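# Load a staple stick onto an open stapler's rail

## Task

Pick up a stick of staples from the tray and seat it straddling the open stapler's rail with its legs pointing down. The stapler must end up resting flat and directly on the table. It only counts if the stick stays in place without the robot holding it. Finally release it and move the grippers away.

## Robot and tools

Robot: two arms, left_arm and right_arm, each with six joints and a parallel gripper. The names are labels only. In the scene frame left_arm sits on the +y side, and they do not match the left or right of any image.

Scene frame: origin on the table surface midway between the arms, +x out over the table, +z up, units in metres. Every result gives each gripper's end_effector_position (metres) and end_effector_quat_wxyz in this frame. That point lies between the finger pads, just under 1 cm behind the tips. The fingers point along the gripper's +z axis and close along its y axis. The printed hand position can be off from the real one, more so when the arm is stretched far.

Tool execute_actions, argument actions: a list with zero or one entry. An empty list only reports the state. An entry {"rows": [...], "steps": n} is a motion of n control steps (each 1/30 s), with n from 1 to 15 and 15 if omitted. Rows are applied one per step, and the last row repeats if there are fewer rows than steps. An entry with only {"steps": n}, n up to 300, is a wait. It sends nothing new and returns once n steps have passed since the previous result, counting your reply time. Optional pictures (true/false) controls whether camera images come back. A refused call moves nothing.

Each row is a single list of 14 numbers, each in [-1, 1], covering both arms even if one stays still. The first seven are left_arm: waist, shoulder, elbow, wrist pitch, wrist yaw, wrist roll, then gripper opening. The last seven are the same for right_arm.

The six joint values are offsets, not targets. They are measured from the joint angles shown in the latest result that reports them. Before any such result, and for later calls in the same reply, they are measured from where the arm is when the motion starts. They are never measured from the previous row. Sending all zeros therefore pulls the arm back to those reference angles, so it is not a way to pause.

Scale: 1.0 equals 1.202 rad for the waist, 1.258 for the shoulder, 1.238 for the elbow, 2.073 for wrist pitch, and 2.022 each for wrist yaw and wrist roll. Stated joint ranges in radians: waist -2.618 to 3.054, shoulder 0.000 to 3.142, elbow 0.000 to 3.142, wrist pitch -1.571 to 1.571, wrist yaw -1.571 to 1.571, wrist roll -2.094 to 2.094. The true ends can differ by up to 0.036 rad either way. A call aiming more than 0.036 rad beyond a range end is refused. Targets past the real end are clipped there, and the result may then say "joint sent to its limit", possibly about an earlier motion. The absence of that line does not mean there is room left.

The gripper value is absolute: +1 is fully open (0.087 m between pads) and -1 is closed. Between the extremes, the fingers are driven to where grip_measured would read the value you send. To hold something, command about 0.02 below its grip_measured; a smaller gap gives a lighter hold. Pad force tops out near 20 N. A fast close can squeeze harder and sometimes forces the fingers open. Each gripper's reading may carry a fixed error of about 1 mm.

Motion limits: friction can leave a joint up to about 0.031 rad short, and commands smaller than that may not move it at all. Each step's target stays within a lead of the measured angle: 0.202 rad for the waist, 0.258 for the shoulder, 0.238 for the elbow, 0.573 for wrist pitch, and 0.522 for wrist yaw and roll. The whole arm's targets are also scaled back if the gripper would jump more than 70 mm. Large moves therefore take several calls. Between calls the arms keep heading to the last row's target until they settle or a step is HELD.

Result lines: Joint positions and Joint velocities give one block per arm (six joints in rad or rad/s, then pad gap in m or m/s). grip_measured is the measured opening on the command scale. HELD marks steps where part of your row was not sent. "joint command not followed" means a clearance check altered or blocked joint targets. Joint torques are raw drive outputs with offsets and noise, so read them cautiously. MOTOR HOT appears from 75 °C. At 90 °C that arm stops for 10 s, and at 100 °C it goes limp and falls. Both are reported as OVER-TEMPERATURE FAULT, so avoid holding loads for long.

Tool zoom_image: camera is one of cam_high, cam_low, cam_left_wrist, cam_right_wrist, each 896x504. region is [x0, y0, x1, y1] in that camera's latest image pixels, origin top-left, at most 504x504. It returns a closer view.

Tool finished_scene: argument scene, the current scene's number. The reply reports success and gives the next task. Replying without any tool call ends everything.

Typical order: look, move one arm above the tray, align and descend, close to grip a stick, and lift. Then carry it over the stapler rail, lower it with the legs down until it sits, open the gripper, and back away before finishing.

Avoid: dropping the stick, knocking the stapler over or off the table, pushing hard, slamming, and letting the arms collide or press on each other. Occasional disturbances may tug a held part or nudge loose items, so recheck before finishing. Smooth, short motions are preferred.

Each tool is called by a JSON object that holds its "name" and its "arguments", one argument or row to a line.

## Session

{"name": "execute_actions", "arguments": {
  "actions": []
}}

Scene clock: 0.00 s of 4800.00 s.
left_arm: end_effector_position=(+0.3989, +0.5039, +0.1101) grip_measured=+0.989 end_effector_quat_wxyz=(+0.456, -0.375, +0.785, -0.188) | right_arm: end_effector_position=(+0.3148, -0.4863, +0.1390) grip_measured=+0.980 end_effector_quat_wxyz=(+0.322, +0.711, +0.414, +0.469)
Joint positions: left_arm=[ 0.681  1.637  0.955  0.032  0.558 -0.454  0.087] | right_arm=[-1.033  1.202  0.38   0.302 -0.777  1.632  0.087]
Joint velocities: left_arm=[ 0.007 -0.027  0.002 -0.037 -0.007 -0.037 -0.001] | right_arm=[-0.007  0.002 -0.007  0.022 -0.022 -0.007 -0.   ]
Joint torques (N m, as the arm reports them, + toward a larger angle): no reading
Motor temperatures (°C, as the motors report them): left_arm=[23 33 37 35 25 25] | right_arm=[24 33 35 27 23 25]

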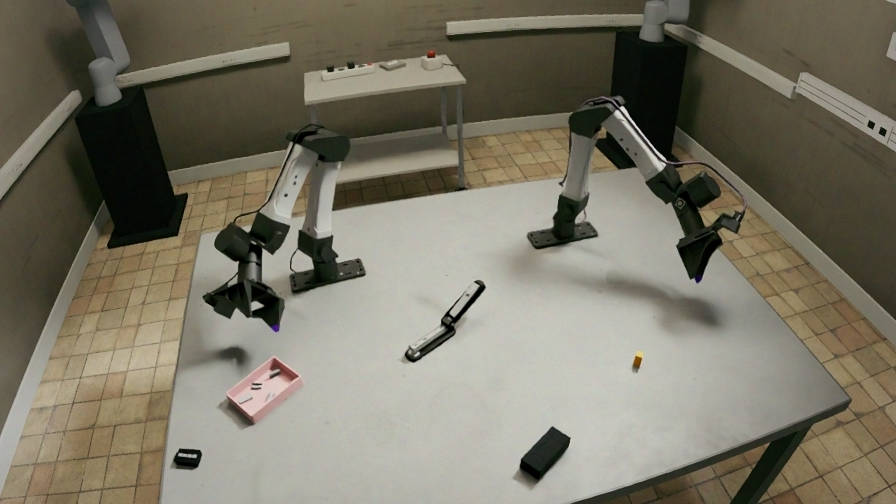

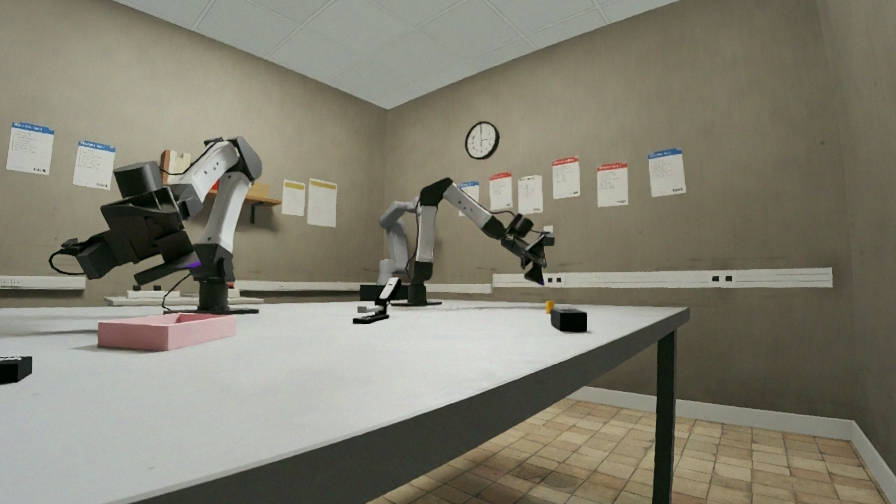

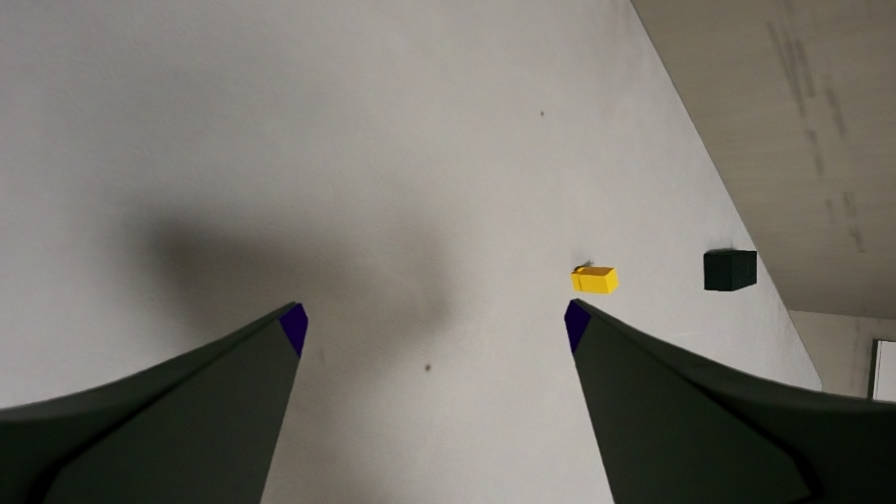

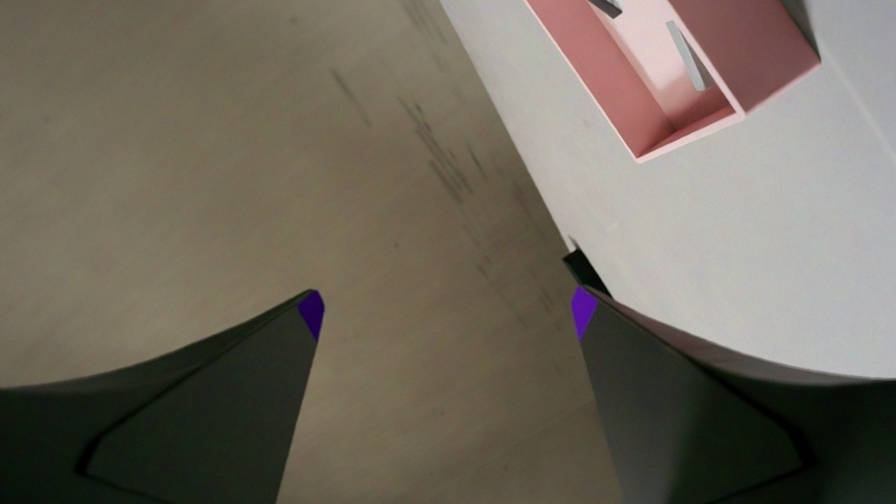

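{"name": "execute_actions", "arguments": {
  "actions": [
    {"rows": [[0,0,0,0,0,0,1,0.319,0.42,0.9,-0.773,0.384,-0.807,0.2]],"steps":15}
  ],
  "pictures": false
}}

{"name": "execute_actions", "arguments": {
  "actions": [
    {"steps":45}
  ],
  "pictures": false
}}

{"name": "execute_actions", "arguments": {
  "actions": [
    {"rows": [[0,0,0,0,0,0,1,0,0.41,0.457,0,0,0,0.2]],"steps":15}
  ],
  "pictures": false
}}

{"name": "execute_actions", "arguments": {
  "actions": [
    {"steps":30}
  ]
}}

Scene clock: 13.20 s of 4800.00 s.
left_arm: end_effector_position=(+0.3989, +0.5039, +0.1101) grip_measured=+0.989 end_effector_quat_wxyz=(+0.456, -0.375, +0.785, -0.188) | right_arm: end_effector_position=(+0.3334, -0.5048, +0.1068) grip_measured=+0.200 end_effector_quat_wxyz=(+0.144, +0.429, +0.892, +0.024)
Joint positions: left_arm=[ 0.681  1.637  0.955  0.032  0.558 -0.454  0.087] | right_arm=[-0.647  1.733  1.42  -0.974 -0.072  0.371  0.052]
Joint velocities: left_arm=[-0.002  0.012  0.012  0.095 -0.066  0.022 -0.001] | right_arm=[ 0.002 -0.007  1.321 -1.897  0.403 -2.396  0.   ]
Joint torques (N m, as the arm reports them, + toward a larger angle): left_arm=[ 0.01 -6.98  6.95  1.61  0.1   0.11] | right_arm=[-0.58 -7.82  6.6   0.46 -0.13 -0.04]
Motor temperatures (°C, as the motors report them): left_arm=[23 34 39 38 25 25] | right_arm=[24 33 37 29 23 25]
Steps of this call (steps 1 to 90: nothing new was sent; then 9.70 s passed at rest; steps 91 to 105: all 15 steps of this action). Readings (joint positions):
91: left_arm=[0.681 1.637 0.955 0.032 0.558 -0.454] | right_arm=[-1.008 1.223 0.409 0.240 -0.718 1.572]
92: left_arm=[0.681 1.637 0.955 0.032 0.558 -0.454] | right_arm=[-0.958 1.281 0.468 0.159 -0.640 1.498]
94: left_arm=[0.681 1.637 0.955 0.032 0.558 -0.454] | right_arm=[-0.851 1.415 0.595 0.002 -0.486 1.347]
98: left_arm=[0.681 1.637 0.955 0.032 0.558 -0.454] | right_arm=[-0.682 1.640 0.940 -0.348 -0.272 1.006]
105: the state above

Scene clock: 14.70 s of 4800.00 s.
left_arm: end_effector_position=(+0.3989, +0.5039, +0.1101) grip_measured=+0.989 end_effector_quat_wxyz=(+0.456, -0.375, +0.785, -0.188) | right_arm: end_effector_position=(+0.2650, -0.4944, +0.1207) grip_measured=+0.200 end_effector_quat_wxyz=(+0.019, +0.269, +0.963, -0.001)
Joint positions: left_arm=[ 0.681  1.637  0.955  0.032  0.558 -0.454  0.087] | right_arm=[-0.647  1.731  1.481 -1.282 -0.008  0.009  0.052]
Joint velocities: left_arm=[ 0.007  0.007 -0.012 -0.022 -0.051 -0.007  0.001] | right_arm=[-0.012 -0.012  0.002  0.022 -0.007  0.037 -0.001]
Joint torques (N m, as the arm reports them, + toward a larger angle): left_arm=[ 0.06 -6.96  7.04  1.58  0.1   0.11] | right_arm=[-0.58 -7.36  7.97  0.34 -0.09 -0.08]
Motor temperatures (°C, as the motors report them): left_arm=[23 35 39 38 25 25] | right_arm=[24 34 37 29 23 25]
Steps of this call (steps 1 to 45: the robot went on to your last target). Readings (joint positions):
1: left_arm=[0.681 1.637 0.955 0.032 0.558 -0.454] | right_arm=[-0.647 1.733 1.455 -1.026 -0.059 0.298]
2: left_arm=[0.681 1.637 0.955 0.032 0.558 -0.454] | right_arm=[-0.647 1.732 1.474 -1.068 -0.048 0.240]
4: left_arm=[0.681 1.637 0.955 0.032 0.558 -0.454] | right_arm=[-0.647 1.731 1.481 -1.139 -0.033 0.156]
8: left_arm=[0.681 1.637 0.955 0.032 0.558 -0.454] | right_arm=[-0.647 1.731 1.481 -1.231 -0.018 0.069]
45: the state above
All arms were judged still, so your last target was given up. Only a new action makes them travel on or press farther. Fingers that are still opening or closing keep moving.

Scene clock: 15.20 s of 4800.00 s.
left_arm: end_effector_position=(+0.3989, +0.5039, +0.1101) grip_measured=+0.989 end_effector_quat_wxyz=(+0.456, -0.375, +0.785, -0.188) | right_arm: end_effector_position=(+0.3764, -0.5605, +0.0603) grip_measured=+0.200 end_effector_quat_wxyz=(+0.022, +0.269, +0.963, -0.002)
Joint positions: left_arm=[ 0.681  1.637  0.955  0.032  0.558 -0.454  0.087] | right_arm=[-0.647  2.272  2.016 -1.271 -0.008  0.009  0.052]
Joint velocities: left_arm=[ 0.002 -0.012 -0.007 -0.007  0.007 -0.095 -0.   ] | right_arm=[ 0.012 -0.022  0.076  0.081 -0.007 -0.11  -0.   ]
Joint torques (N m, as the arm reports them, + toward a larger angle): left_arm=[-0.04 -6.94  6.97  1.58  0.13  0.1 ] | right_arm=[ -0.29 -13.33   8.99   0.43  -0.15   0.02]
Motor temperatures (°C, as the motors report them): left_arm=[23 35 39 38 25 25] | right_arm=[24 34 37 29 23 25]
Steps of this call (steps 1 to 15: all 15 steps of this action). Readings (joint positions):
1: left_arm=[0.681 1.637 0.955 0.032 0.558 -0.454] | right_arm=[-0.647 1.766 1.526 -1.317 -0.008 0.009]
2: left_arm=[0.681 1.637 0.955 0.032 0.558 -0.454] | right_arm=[-0.647 1.831 1.611 -1.336 -0.008 0.009]
4: left_arm=[0.681 1.637 0.955 0.032 0.558 -0.454] | right_arm=[-0.647 1.983 1.777 -1.319 -0.008 0.009]
8: left_arm=[0.681 1.637 0.955 0.032 0.558 -0.454] | right_arm=[-0.647 2.232 1.996 -1.267 -0.008 0.009]
15: the state above

Scene clock: 16.20 s of 4800.00 s.
left_arm: end_effector_position=(+0.3989, +0.5039, +0.1101) grip_measured=+0.989 end_effector_quat_wxyz=(+0.456, -0.375, +0.785, -0.188) | right_arm: end_effector_position=(+0.3771, -0.5609, +0.0610) grip_measured=+0.200 end_effector_quat_wxyz=(+0.024, +0.269, +0.963, -0.002)
Joint positions: left_arm=[ 0.681  1.637  0.955  0.032  0.558 -0.454  0.087] | right_arm=[-0.647  2.272  2.019 -1.271 -0.008  0.009  0.052]
Joint velocities: left_arm=[ 0.002 -0.012 -0.007 -0.007  0.037 -0.11  -0.001] | right_arm=[ 0.007  0.002 -0.012 -0.037 -0.022 -0.007 -0.002]
Joint torques (N m, as the arm reports them, + toward a larger angle): left_arm=[-0.01 -6.9   6.93  1.59  0.11  0.08] | right_arm=[ -0.29 -13.36   9.22   0.42  -0.15   0.02]
Motor temperatures (°C, as the motors report them): left_arm=[23 35 39 38 25 25] | right_arm=[24 35 37 29 23 25]
Steps of this call (steps 1 to 15: the robot went on to your last target; steps 16 to 30: nothing new was sent). Readings (joint positions):
1: left_arm=[0.681 1.637 0.955 0.032 0.558 -0.454] | right_arm=[-0.647 2.272 2.018 -1.271 -0.008 0.009]
2: left_arm=[0.681 1.637 0.955 0.032 0.558 -0.454] | right_arm=[-0.647 2.272 2.019 -1.271 -0.008 0.009]
4: left_arm=[0.681 1.637 0.955 0.032 0.558 -0.454] | right_arm=[-0.647 2.272 2.019 -1.271 -0.008 0.009]
8: left_arm=[0.681 1.637 0.955 0.032 0.558 -0.454] | right_arm=[-0.647 2.272 2.019 -1.271 -0.008 0.009]
30: the state above
All arms were judged still, so your last target was given up. Only a new action makes them travel on or press farther. Fingers that are still opening or closing keep moving.

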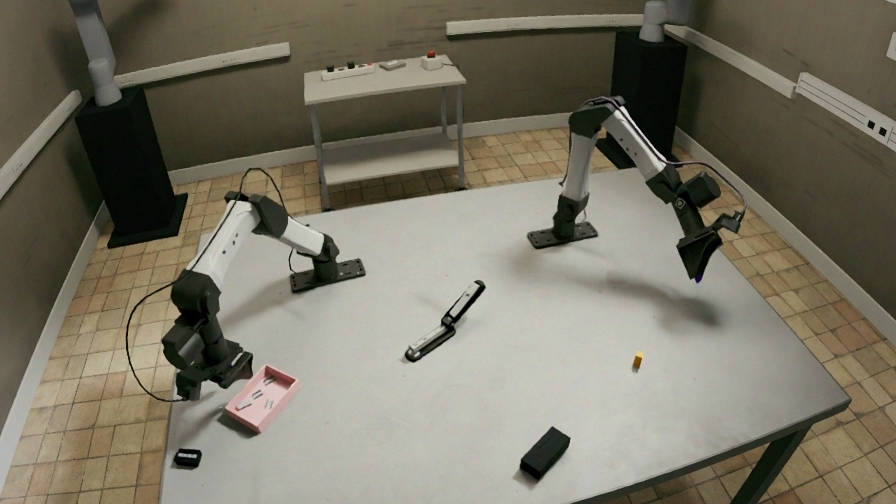

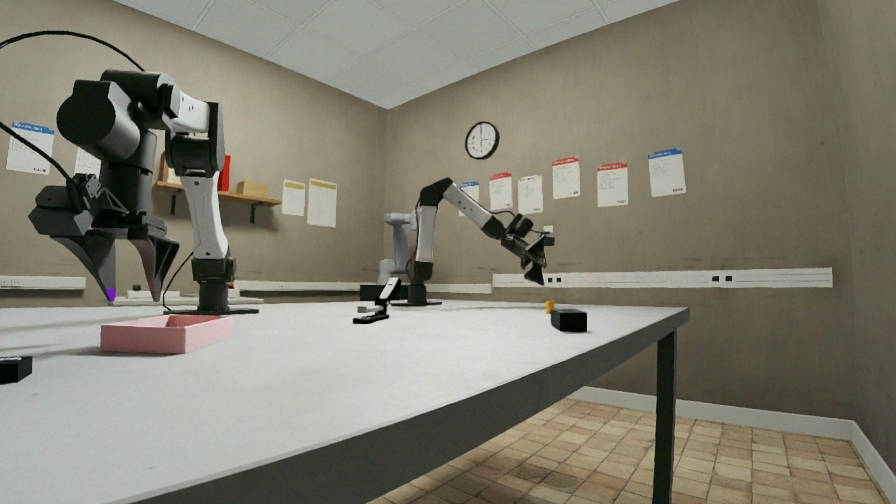

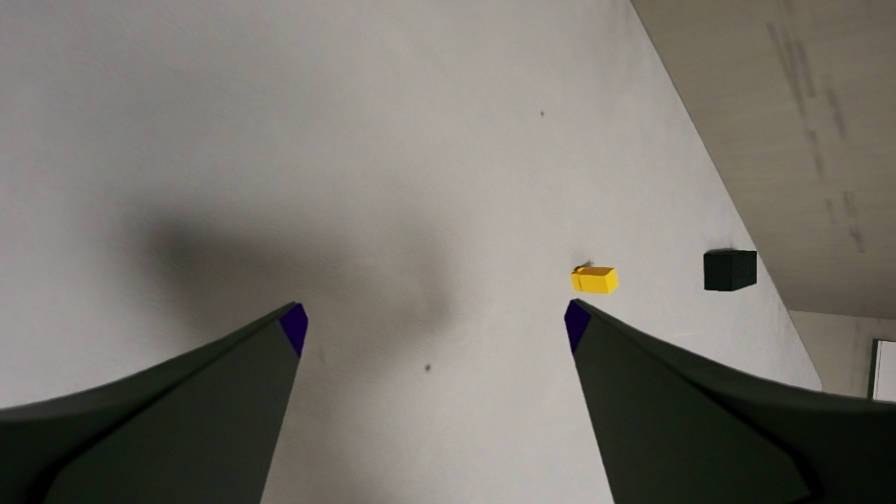

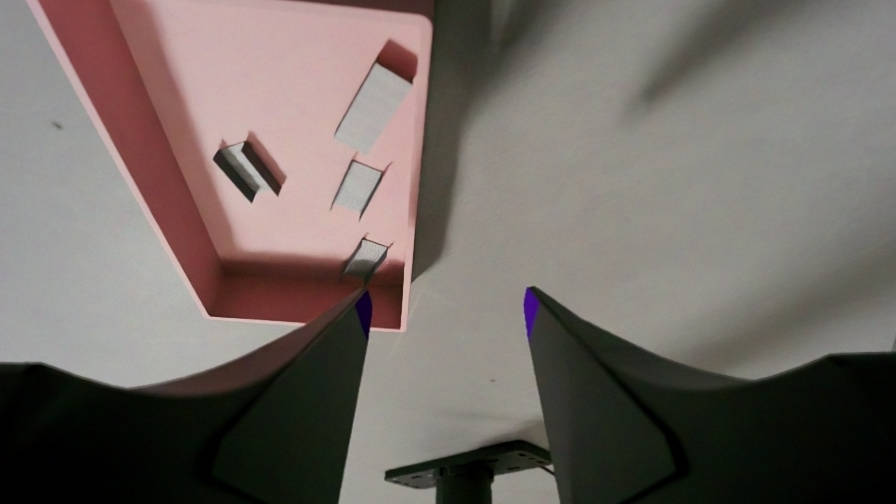

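{"name": "execute_actions", "arguments": {
  "actions": [
    {"rows": [[0,0,0,0,0,0,1,0.04,0.02,0.1,0,0,0.1,-0.3],[0,0,0,0,0,0,1,0.04,0.02,0.1,0,0,0.1,-0.3],[0,0,0,0,0,0,1,0.04,0.02,0.1,0,0,0.1,-0.3],[0,0,0,0,0,0,1,0.04,0.02,0.1,0,0,0.1,-0.3],[0,0,0,0,0,0,1,0.04,0.02,0.1,0,0,0.1,-0.3],[0,0,0,0,0,0,1,0.04,0.13,0.19,0,0,0.2,-0.3]],"steps":15}
  ],
  "pictures": false
}}

{"name": "execute_actions", "arguments": {
  "actions": [
    {"steps":20}
  ]
}}

Scene clock: 28.63 s of 4800.00 s.
left_arm: end_effector_position=(+0.3989, +0.5039, +0.1101) grip_measured=+0.989 end_effector_quat_wxyz=(+0.456, -0.375, +0.785, -0.188) | right_arm: end_effector_position=(+0.4342, -0.5510, +0.0390) grip_measured=-0.300 end_effector_quat_wxyz=(+0.046, +0.417, +0.908, +0.001)
Joint positions: left_arm=[ 0.681  1.637  0.955  0.032  0.558 -0.454  0.087] | right_arm=[-0.597  2.441  2.23  -1.269 -0.007  0.375  0.031]
Joint velocities: left_arm=[-0.012 -0.007  0.017  0.051  0.022  0.037 -0.   ] | right_arm=[-0.007  0.002 -0.022  0.007  0.007  0.139 -0.001]
Joint torques (N m, as the arm reports them, + toward a larger angle): left_arm=[-0.1  -6.91  6.98  1.57  0.14  0.09] | right_arm=[ -0.45 -13.02   8.95   0.6   -0.13   0.09]
Motor temperatures (°C, as the motors report them): left_arm=[23 36 40 40 25 25] | right_arm=[24 42 39 28 23 25]
Steps of this call (steps 1 to 90: nothing new was sent; then 8.93 s passed at rest; steps 91 to 105: all 15 steps of this action). Readings (joint positions):
91: left_arm=[0.681 1.637 0.955 0.032 0.558 -0.454] | right_arm=[-0.643 2.277 2.037 -1.281 -0.007 0.039]
92: left_arm=[0.681 1.637 0.955 0.032 0.558 -0.454] | right_arm=[-0.637 2.287 2.065 -1.283 -0.007 0.073]
94: left_arm=[0.681 1.637 0.955 0.032 0.558 -0.454] | right_arm=[-0.620 2.292 2.100 -1.278 -0.007 0.120]
98: left_arm=[0.681 1.637 0.955 0.032 0.558 -0.454] | right_arm=[-0.597 2.363 2.218 -1.277 -0.007 0.262]
105: the state above

Scene clock: 29.30 s of 4800.00 s.
left_arm: end_effector_position=(+0.3989, +0.5039, +0.1101) grip_measured=+0.989 end_effector_quat_wxyz=(+0.456, -0.375, +0.785, -0.188) | right_arm: end_effector_position=(+0.4351, -0.5502, +0.0390) grip_measured=-0.300 end_effector_quat_wxyz=(+0.046, +0.430, +0.902, +0.002)
Joint positions: left_arm=[ 0.681  1.637  0.955  0.032  0.558 -0.454  0.087] | right_arm=[-0.597  2.441  2.23  -1.269 -0.007  0.404  0.031]
Joint velocities: left_arm=[-0.007 -0.007 -0.007 -0.007 -0.037 -0.051 -0.   ] | right_arm=[-0.002 -0.017  0.012  0.007 -0.007  0.007  0.001]
Joint torques (N m, as the arm reports them, + toward a larger angle): left_arm=[-0.05 -7.    7.    1.59  0.12  0.08] | right_arm=[ -0.44 -12.99   8.97   0.59  -0.14   0.12]
Motor temperatures (°C, as the motors report them): left_arm=[23 36 40 40 25 25] | right_arm=[24 42 39 28 23 25]
Steps of this call (steps 1 to 20: the robot went on to your last target). Readings (joint positions):
1: left_arm=[0.681 1.637 0.955 0.032 0.558 -0.454] | right_arm=[-0.597 2.441 2.230 -1.269 -0.007 0.381]
2: left_arm=[0.681 1.637 0.955 0.032 0.558 -0.454] | right_arm=[-0.597 2.441 2.230 -1.269 -0.007 0.386]
4: left_arm=[0.681 1.637 0.955 0.032 0.558 -0.454] | right_arm=[-0.597 2.441 2.230 -1.269 -0.007 0.393]
8: left_arm=[0.681 1.637 0.955 0.032 0.558 -0.454] | right_arm=[-0.597 2.441 2.230 -1.269 -0.007 0.400]
20: the state above

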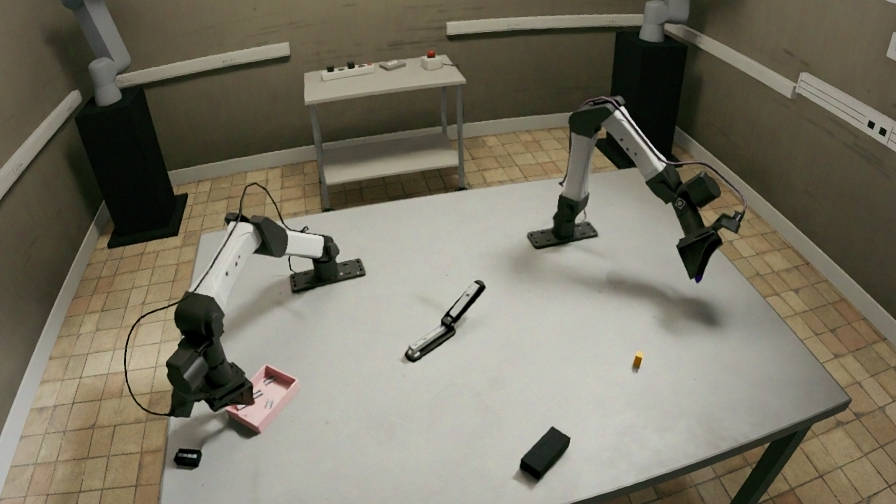

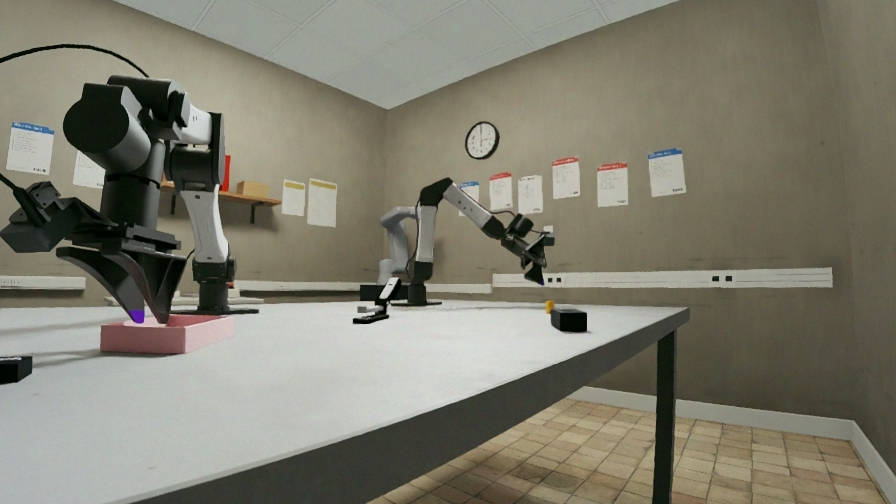

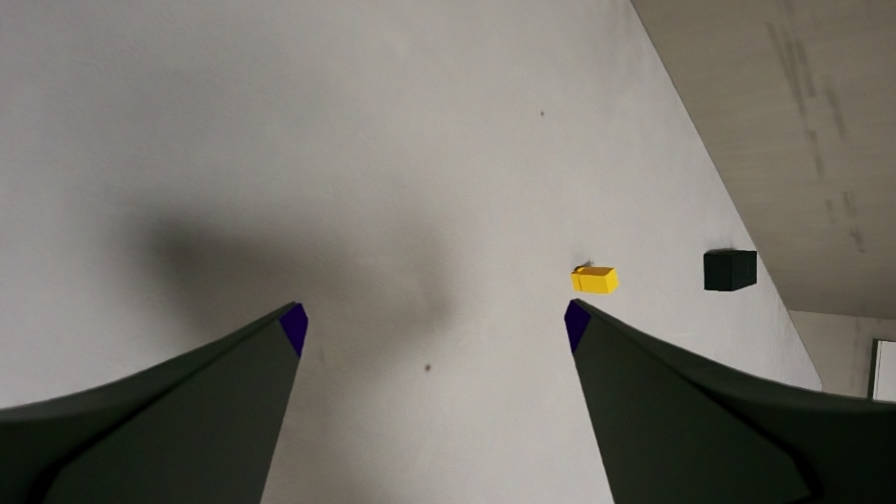

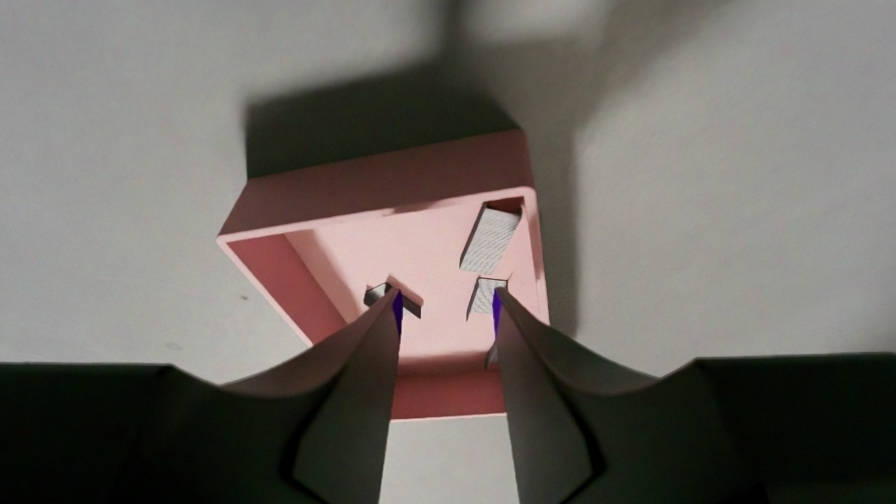

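{"name": "execute_actions", "arguments": {
  "actions": [
    {"rows": [[0,0,0,0,0,0,1,-0.05,0,0,0,0,0.15,-0.45]],"steps":15}
  ],
  "pictures": false
}}

{"name": "execute_actions", "arguments": {
  "actions": [
    {"steps":20}
  ]
}}

Scene clock: 37.83 s of 4800.00 s.
left_arm: end_effector_position=(+0.3989, +0.5039, +0.1101) grip_measured=+0.989 end_effector_quat_wxyz=(+0.456, -0.375, +0.785, -0.188) | right_arm: end_effector_position=(+0.4318, -0.5714, +0.0397) grip_measured=-0.450 end_effector_quat_wxyz=(+0.045, +0.580, +0.813, +0.007)
Joint positions: left_arm=[ 0.681  1.637  0.955  0.032  0.558 -0.454  0.087] | right_arm=[-0.662  2.441  2.23  -1.269 -0.008  0.689  0.024]
Joint velocities: left_arm=[ 0.002 -0.007  0.017  0.022 -0.022 -0.022  0.   ] | right_arm=[-0.007  0.002  0.002 -0.007  0.022 -0.037 -0.002]
Joint torques (N m, as the arm reports them, + toward a larger angle): left_arm=[-0.06 -6.9   7.    1.59  0.1   0.1 ] | right_arm=[  0.17 -12.54   6.88   0.62  -0.12   0.11]
Motor temperatures (°C, as the motors report them): left_arm=[23 36 41 40 25 25] | right_arm=[24 45 40 28 23 25]
Steps of this call (steps 1 to 15: the robot went on to your last target; steps 16 to 90: nothing new was sent; then 5.03 s passed at rest; steps 91 to 105: all 15 steps of this action). Readings (joint positions):
91: left_arm=[0.681 1.637 0.955 0.032 0.558 -0.454] | right_arm=[-0.600 2.441 2.230 -1.269 -0.008 0.451]
92: left_arm=[0.681 1.637 0.955 0.032 0.558 -0.454] | right_arm=[-0.606 2.441 2.230 -1.269 -0.009 0.500]
94: left_arm=[0.681 1.637 0.955 0.032 0.558 -0.454] | right_arm=[-0.628 2.441 2.230 -1.269 -0.009 0.572]
98: left_arm=[0.681 1.637 0.955 0.032 0.558 -0.454] | right_arm=[-0.661 2.441 2.230 -1.269 -0.008 0.648]
105: the state above

Scene clock: 38.50 s of 4800.00 s.
left_arm: end_effector_position=(+0.3989, +0.5039, +0.1101) grip_measured=+0.989 end_effector_quat_wxyz=(+0.456, -0.375, +0.785, -0.188) | right_arm: end_effector_position=(+0.4322, -0.5712, +0.0397) grip_measured=-0.450 end_effector_quat_wxyz=(+0.045, +0.584, +0.810, +0.007)
Joint positions: left_arm=[ 0.681  1.637  0.955  0.032  0.558 -0.454  0.087] | right_arm=[-0.662  2.441  2.23  -1.269 -0.008  0.699  0.024]
Joint velocities: left_arm=[-0.007  0.012 -0.007  0.022 -0.007 -0.066  0.   ] | right_arm=[-0.022  0.007  0.007 -0.051 -0.007 -0.022 -0.   ]
Joint torques (N m, as the arm reports them, + toward a larger angle): left_arm=[ 0.06 -7.01  7.04  1.6   0.12  0.11] | right_arm=[  0.14 -12.54   6.87   0.62  -0.1    0.11]
Motor temperatures (°C, as the motors report them): left_arm=[23 36 41 40 25 25] | right_arm=[24 45 40 28 23 25]
Steps of this call (steps 1 to 20: the robot went on to your last target). Readings (joint positions):
1: left_arm=[0.681 1.637 0.955 0.032 0.558 -0.454] | right_arm=[-0.662 2.441 2.230 -1.269 -0.008 0.691]
2: left_arm=[0.681 1.637 0.955 0.032 0.558 -0.454] | right_arm=[-0.662 2.441 2.230 -1.269 -0.008 0.692]
4: left_arm=[0.681 1.637 0.955 0.032 0.558 -0.454] | right_arm=[-0.662 2.441 2.230 -1.269 -0.008 0.695]
8: left_arm=[0.681 1.637 0.955 0.032 0.558 -0.454] | right_arm=[-0.662 2.441 2.230 -1.269 -0.008 0.697]
20: the state above

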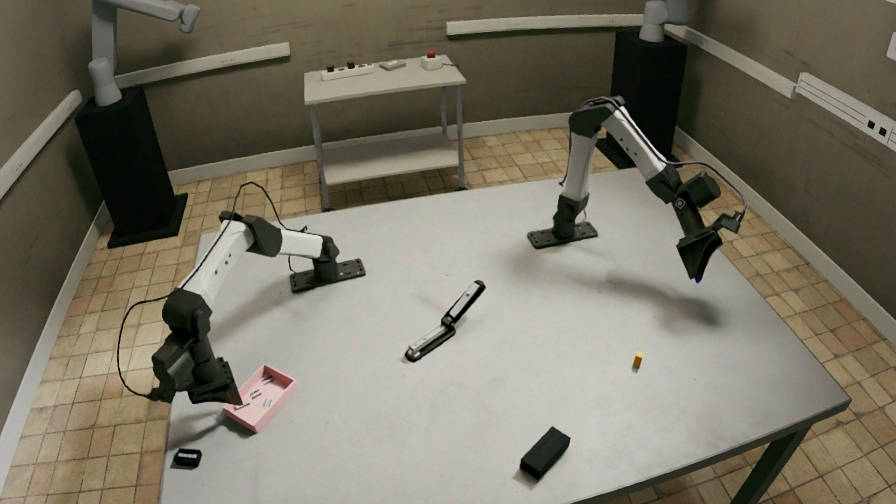

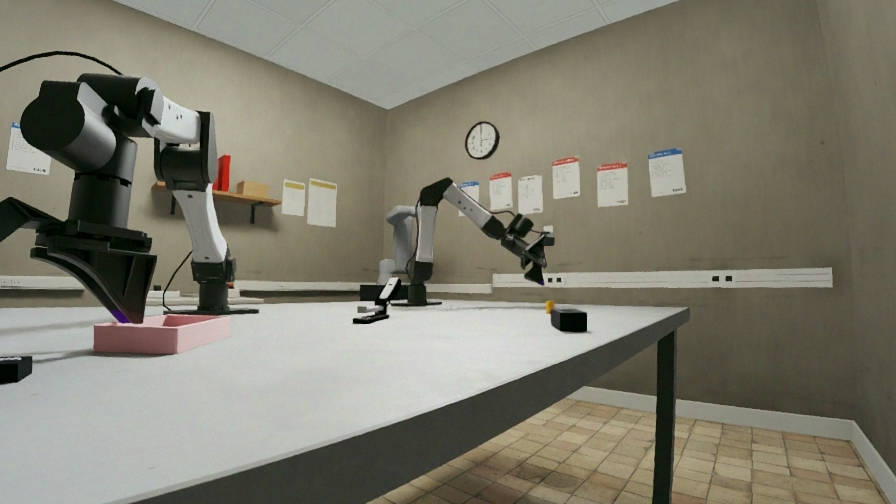

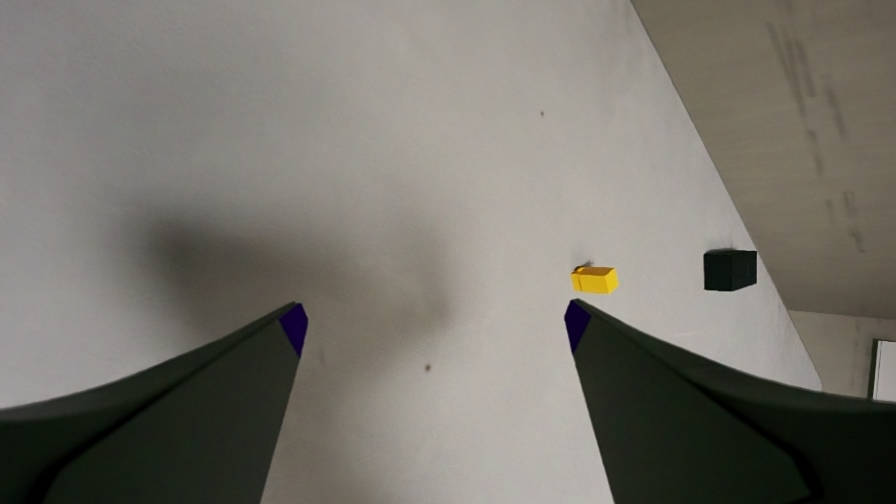

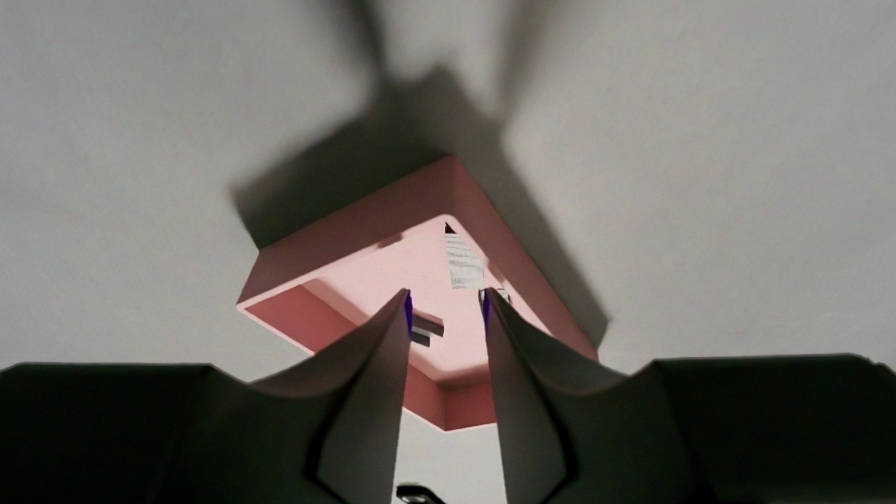

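{"name": "execute_actions", "arguments": {
  "actions": [
    {"rows": [[0,0,0,0,0,0,1,0,0,0,0,0,0,-0.6],[0,0,0,0,0,0,1,0,0,0,0,0,0,-0.6],[0,0,0,0,0,0,1,0,0,0,0,0,0,-0.6],[0,0,0,0,0,0,1,0,0,0,0,0,0,-0.6],[0,0,0,0,0,0,1,-0.025,0.035,0,0,0,0,-0.6]],"steps":15}
  ],
  "pictures": false
}}

{"name": "execute_actions", "arguments": {
  "actions": [
    {"steps":15}
  ]
}}

{"name": "zoom_image", "arguments": {
  "camera": "cam_right_wrist",
  "region": [350, 180, 550, 380]
}}

Scene clock: 47.43 s of 4800.00 s.
left_arm: end_effector_position=(+0.3989, +0.5039, +0.1101) grip_measured=+0.989 end_effector_quat_wxyz=(+0.456, -0.375, +0.785, -0.188) | right_arm: end_effector_position=(+0.4248, -0.5795, +0.0254) grip_measured=-0.600 end_effector_quat_wxyz=(+0.029, +0.595, +0.803, +0.007)
Joint positions: left_arm=[ 0.681  1.637  0.955  0.032  0.558 -0.454  0.087] | right_arm=[-0.687  2.474  2.23  -1.268 -0.011  0.699  0.018]
Joint velocities: left_arm=[-0.002 -0.022 -0.012  0.007  0.007 -0.007  0.   ] | right_arm=[ 0.002  0.007  0.012  0.007 -0.007 -0.051 -0.001]
Joint torques (N m, as the arm reports them, + toward a larger angle): left_arm=[ 0.08 -6.97  6.96  1.6   0.13  0.09] | right_arm=[ -0.68 -11.77   6.82   0.54  -0.08   0.02]
Motor temperatures (°C, as the motors report them): left_arm=[23 36 41 41 25 25] | right_arm=[24 48 40 27 23 25]
Steps of this call (steps 1 to 15: the robot went on to your last target; steps 16 to 90: nothing new was sent; then 5.43 s passed at rest; steps 91 to 105: all 15 steps of this action). Readings (joint positions):
91: left_arm=[0.681 1.637 0.955 0.032 0.558 -0.454] | right_arm=[-0.662 2.441 2.230 -1.269 -0.008 0.699]
92: left_arm=[0.681 1.637 0.955 0.032 0.558 -0.454] | right_arm=[-0.662 2.441 2.230 -1.269 -0.008 0.699]
94: left_arm=[0.681 1.637 0.955 0.032 0.558 -0.454] | right_arm=[-0.662 2.441 2.230 -1.269 -0.008 0.699]
98: left_arm=[0.681 1.637 0.955 0.032 0.558 -0.454] | right_arm=[-0.674 2.458 2.230 -1.268 -0.011 0.699]
105: the state above

Scene clock: 47.93 s of 4800.00 s.
left_arm: end_effector_position=(+0.3989, +0.5039, +0.1101) grip_measured=+0.989 end_effector_quat_wxyz=(+0.456, -0.375, +0.785, -0.188) | right_arm: end_effector_position=(+0.4248, -0.5795, +0.0254) grip_measured=-0.600 end_effector_quat_wxyz=(+0.029, +0.595, +0.803, +0.007)
Joint positions: left_arm=[ 0.681  1.637  0.955  0.032  0.558 -0.454  0.087] | right_arm=[-0.687  2.474  2.23  -1.268 -0.011  0.699  0.018]
Joint velocities: left_arm=[ 0.002 -0.007 -0.002  0.081 -0.022 -0.066  0.   ] | right_arm=[ 0.007 -0.007 -0.007  0.007 -0.037  0.022 -0.001]
Joint torques (N m, as the arm reports them, + toward a larger angle): left_arm=[-0.07 -6.91  6.94  1.58  0.12  0.1 ] | right_arm=[ -0.72 -11.73   6.83   0.55  -0.09   0.02]
Motor temperatures (°C, as the motors report them): left_arm=[23 37 41 41 25 25] | right_arm=[24 48 40 27 23 25]
Steps of this call (steps 1 to 15: the robot went on to your last target). Readings (joint positions):
1: left_arm=[0.681 1.637 0.955 0.032 0.558 -0.454] | right_arm=[-0.687 2.474 2.230 -1.268 -0.011 0.699]
2: left_arm=[0.681 1.637 0.955 0.032 0.558 -0.454] | right_arm=[-0.687 2.474 2.230 -1.268 -0.011 0.699]
4: left_arm=[0.681 1.637 0.955 0.032 0.558 -0.454] | right_arm=[-0.687 2.474 2.230 -1.268 -0.011 0.699]
8: left_arm=[0.681 1.637 0.955 0.032 0.558 -0.454] | right_arm=[-0.687 2.474 2.230 -1.268 -0.011 0.699]
15: the state above
All arms were judged still, so your last target was given up. Only a new action makes them travel on or press farther. Fingers that are still opening or closing keep moving.

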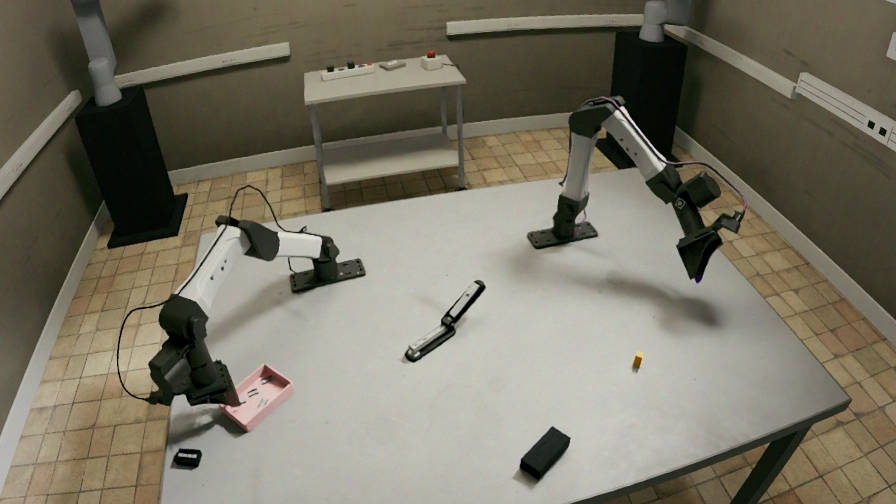

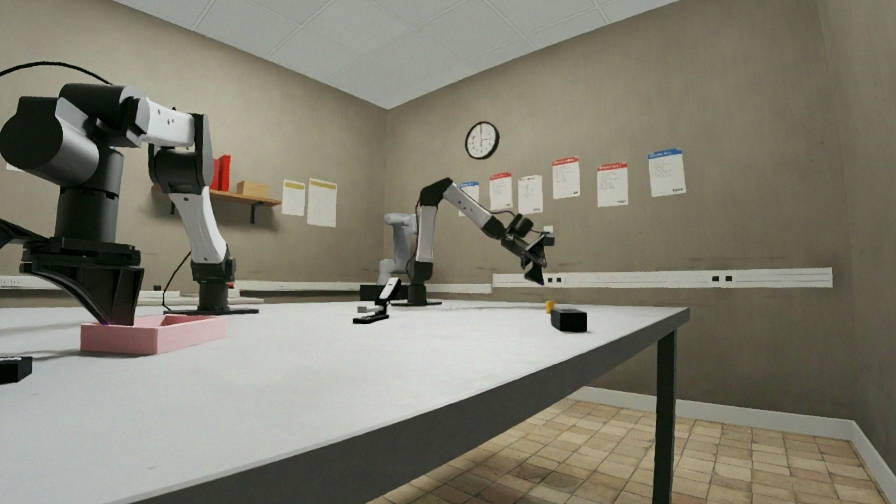

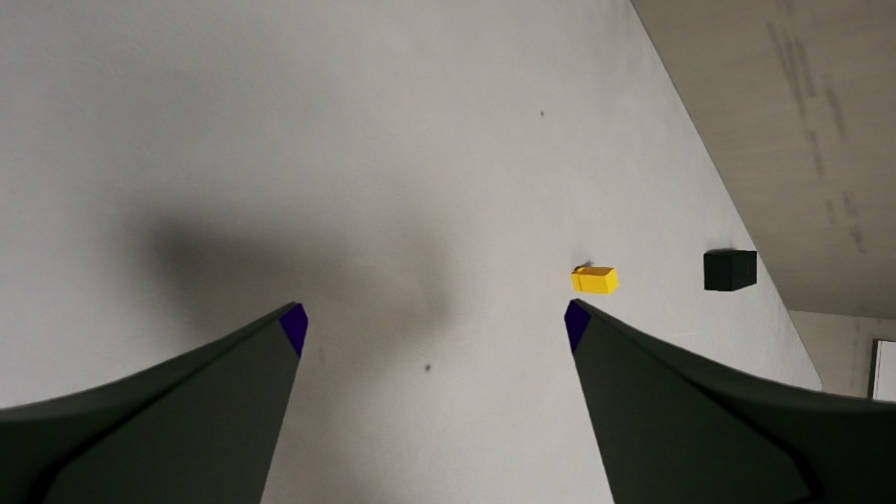

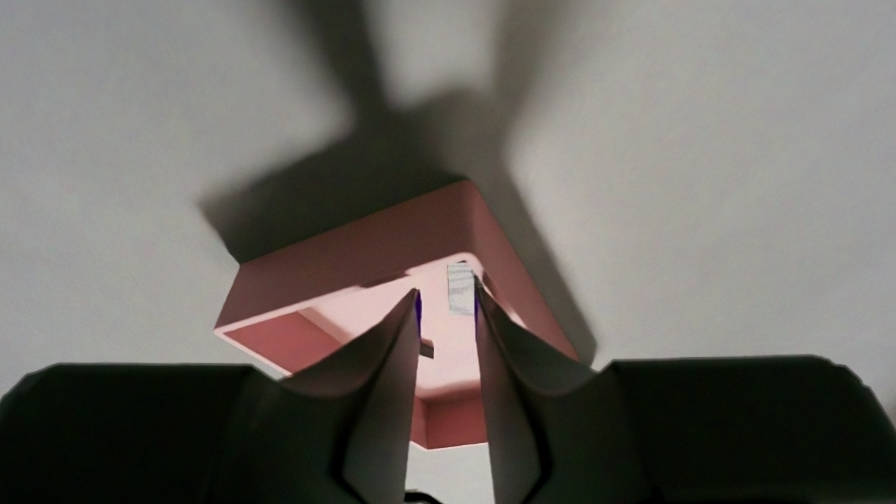

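Region (350, 180, 550, 380) of cam_right_wrist's 896x504 image, scaled by 2.520, with more detail than that image has.

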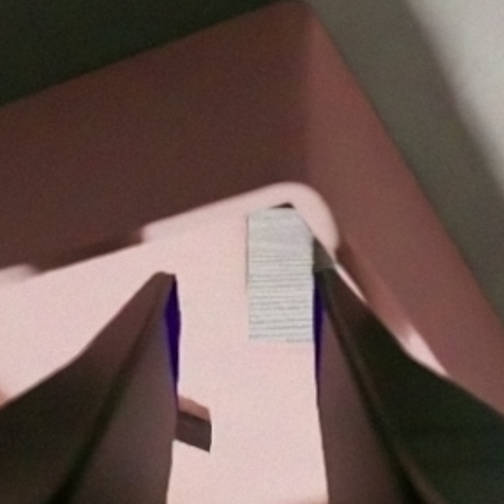

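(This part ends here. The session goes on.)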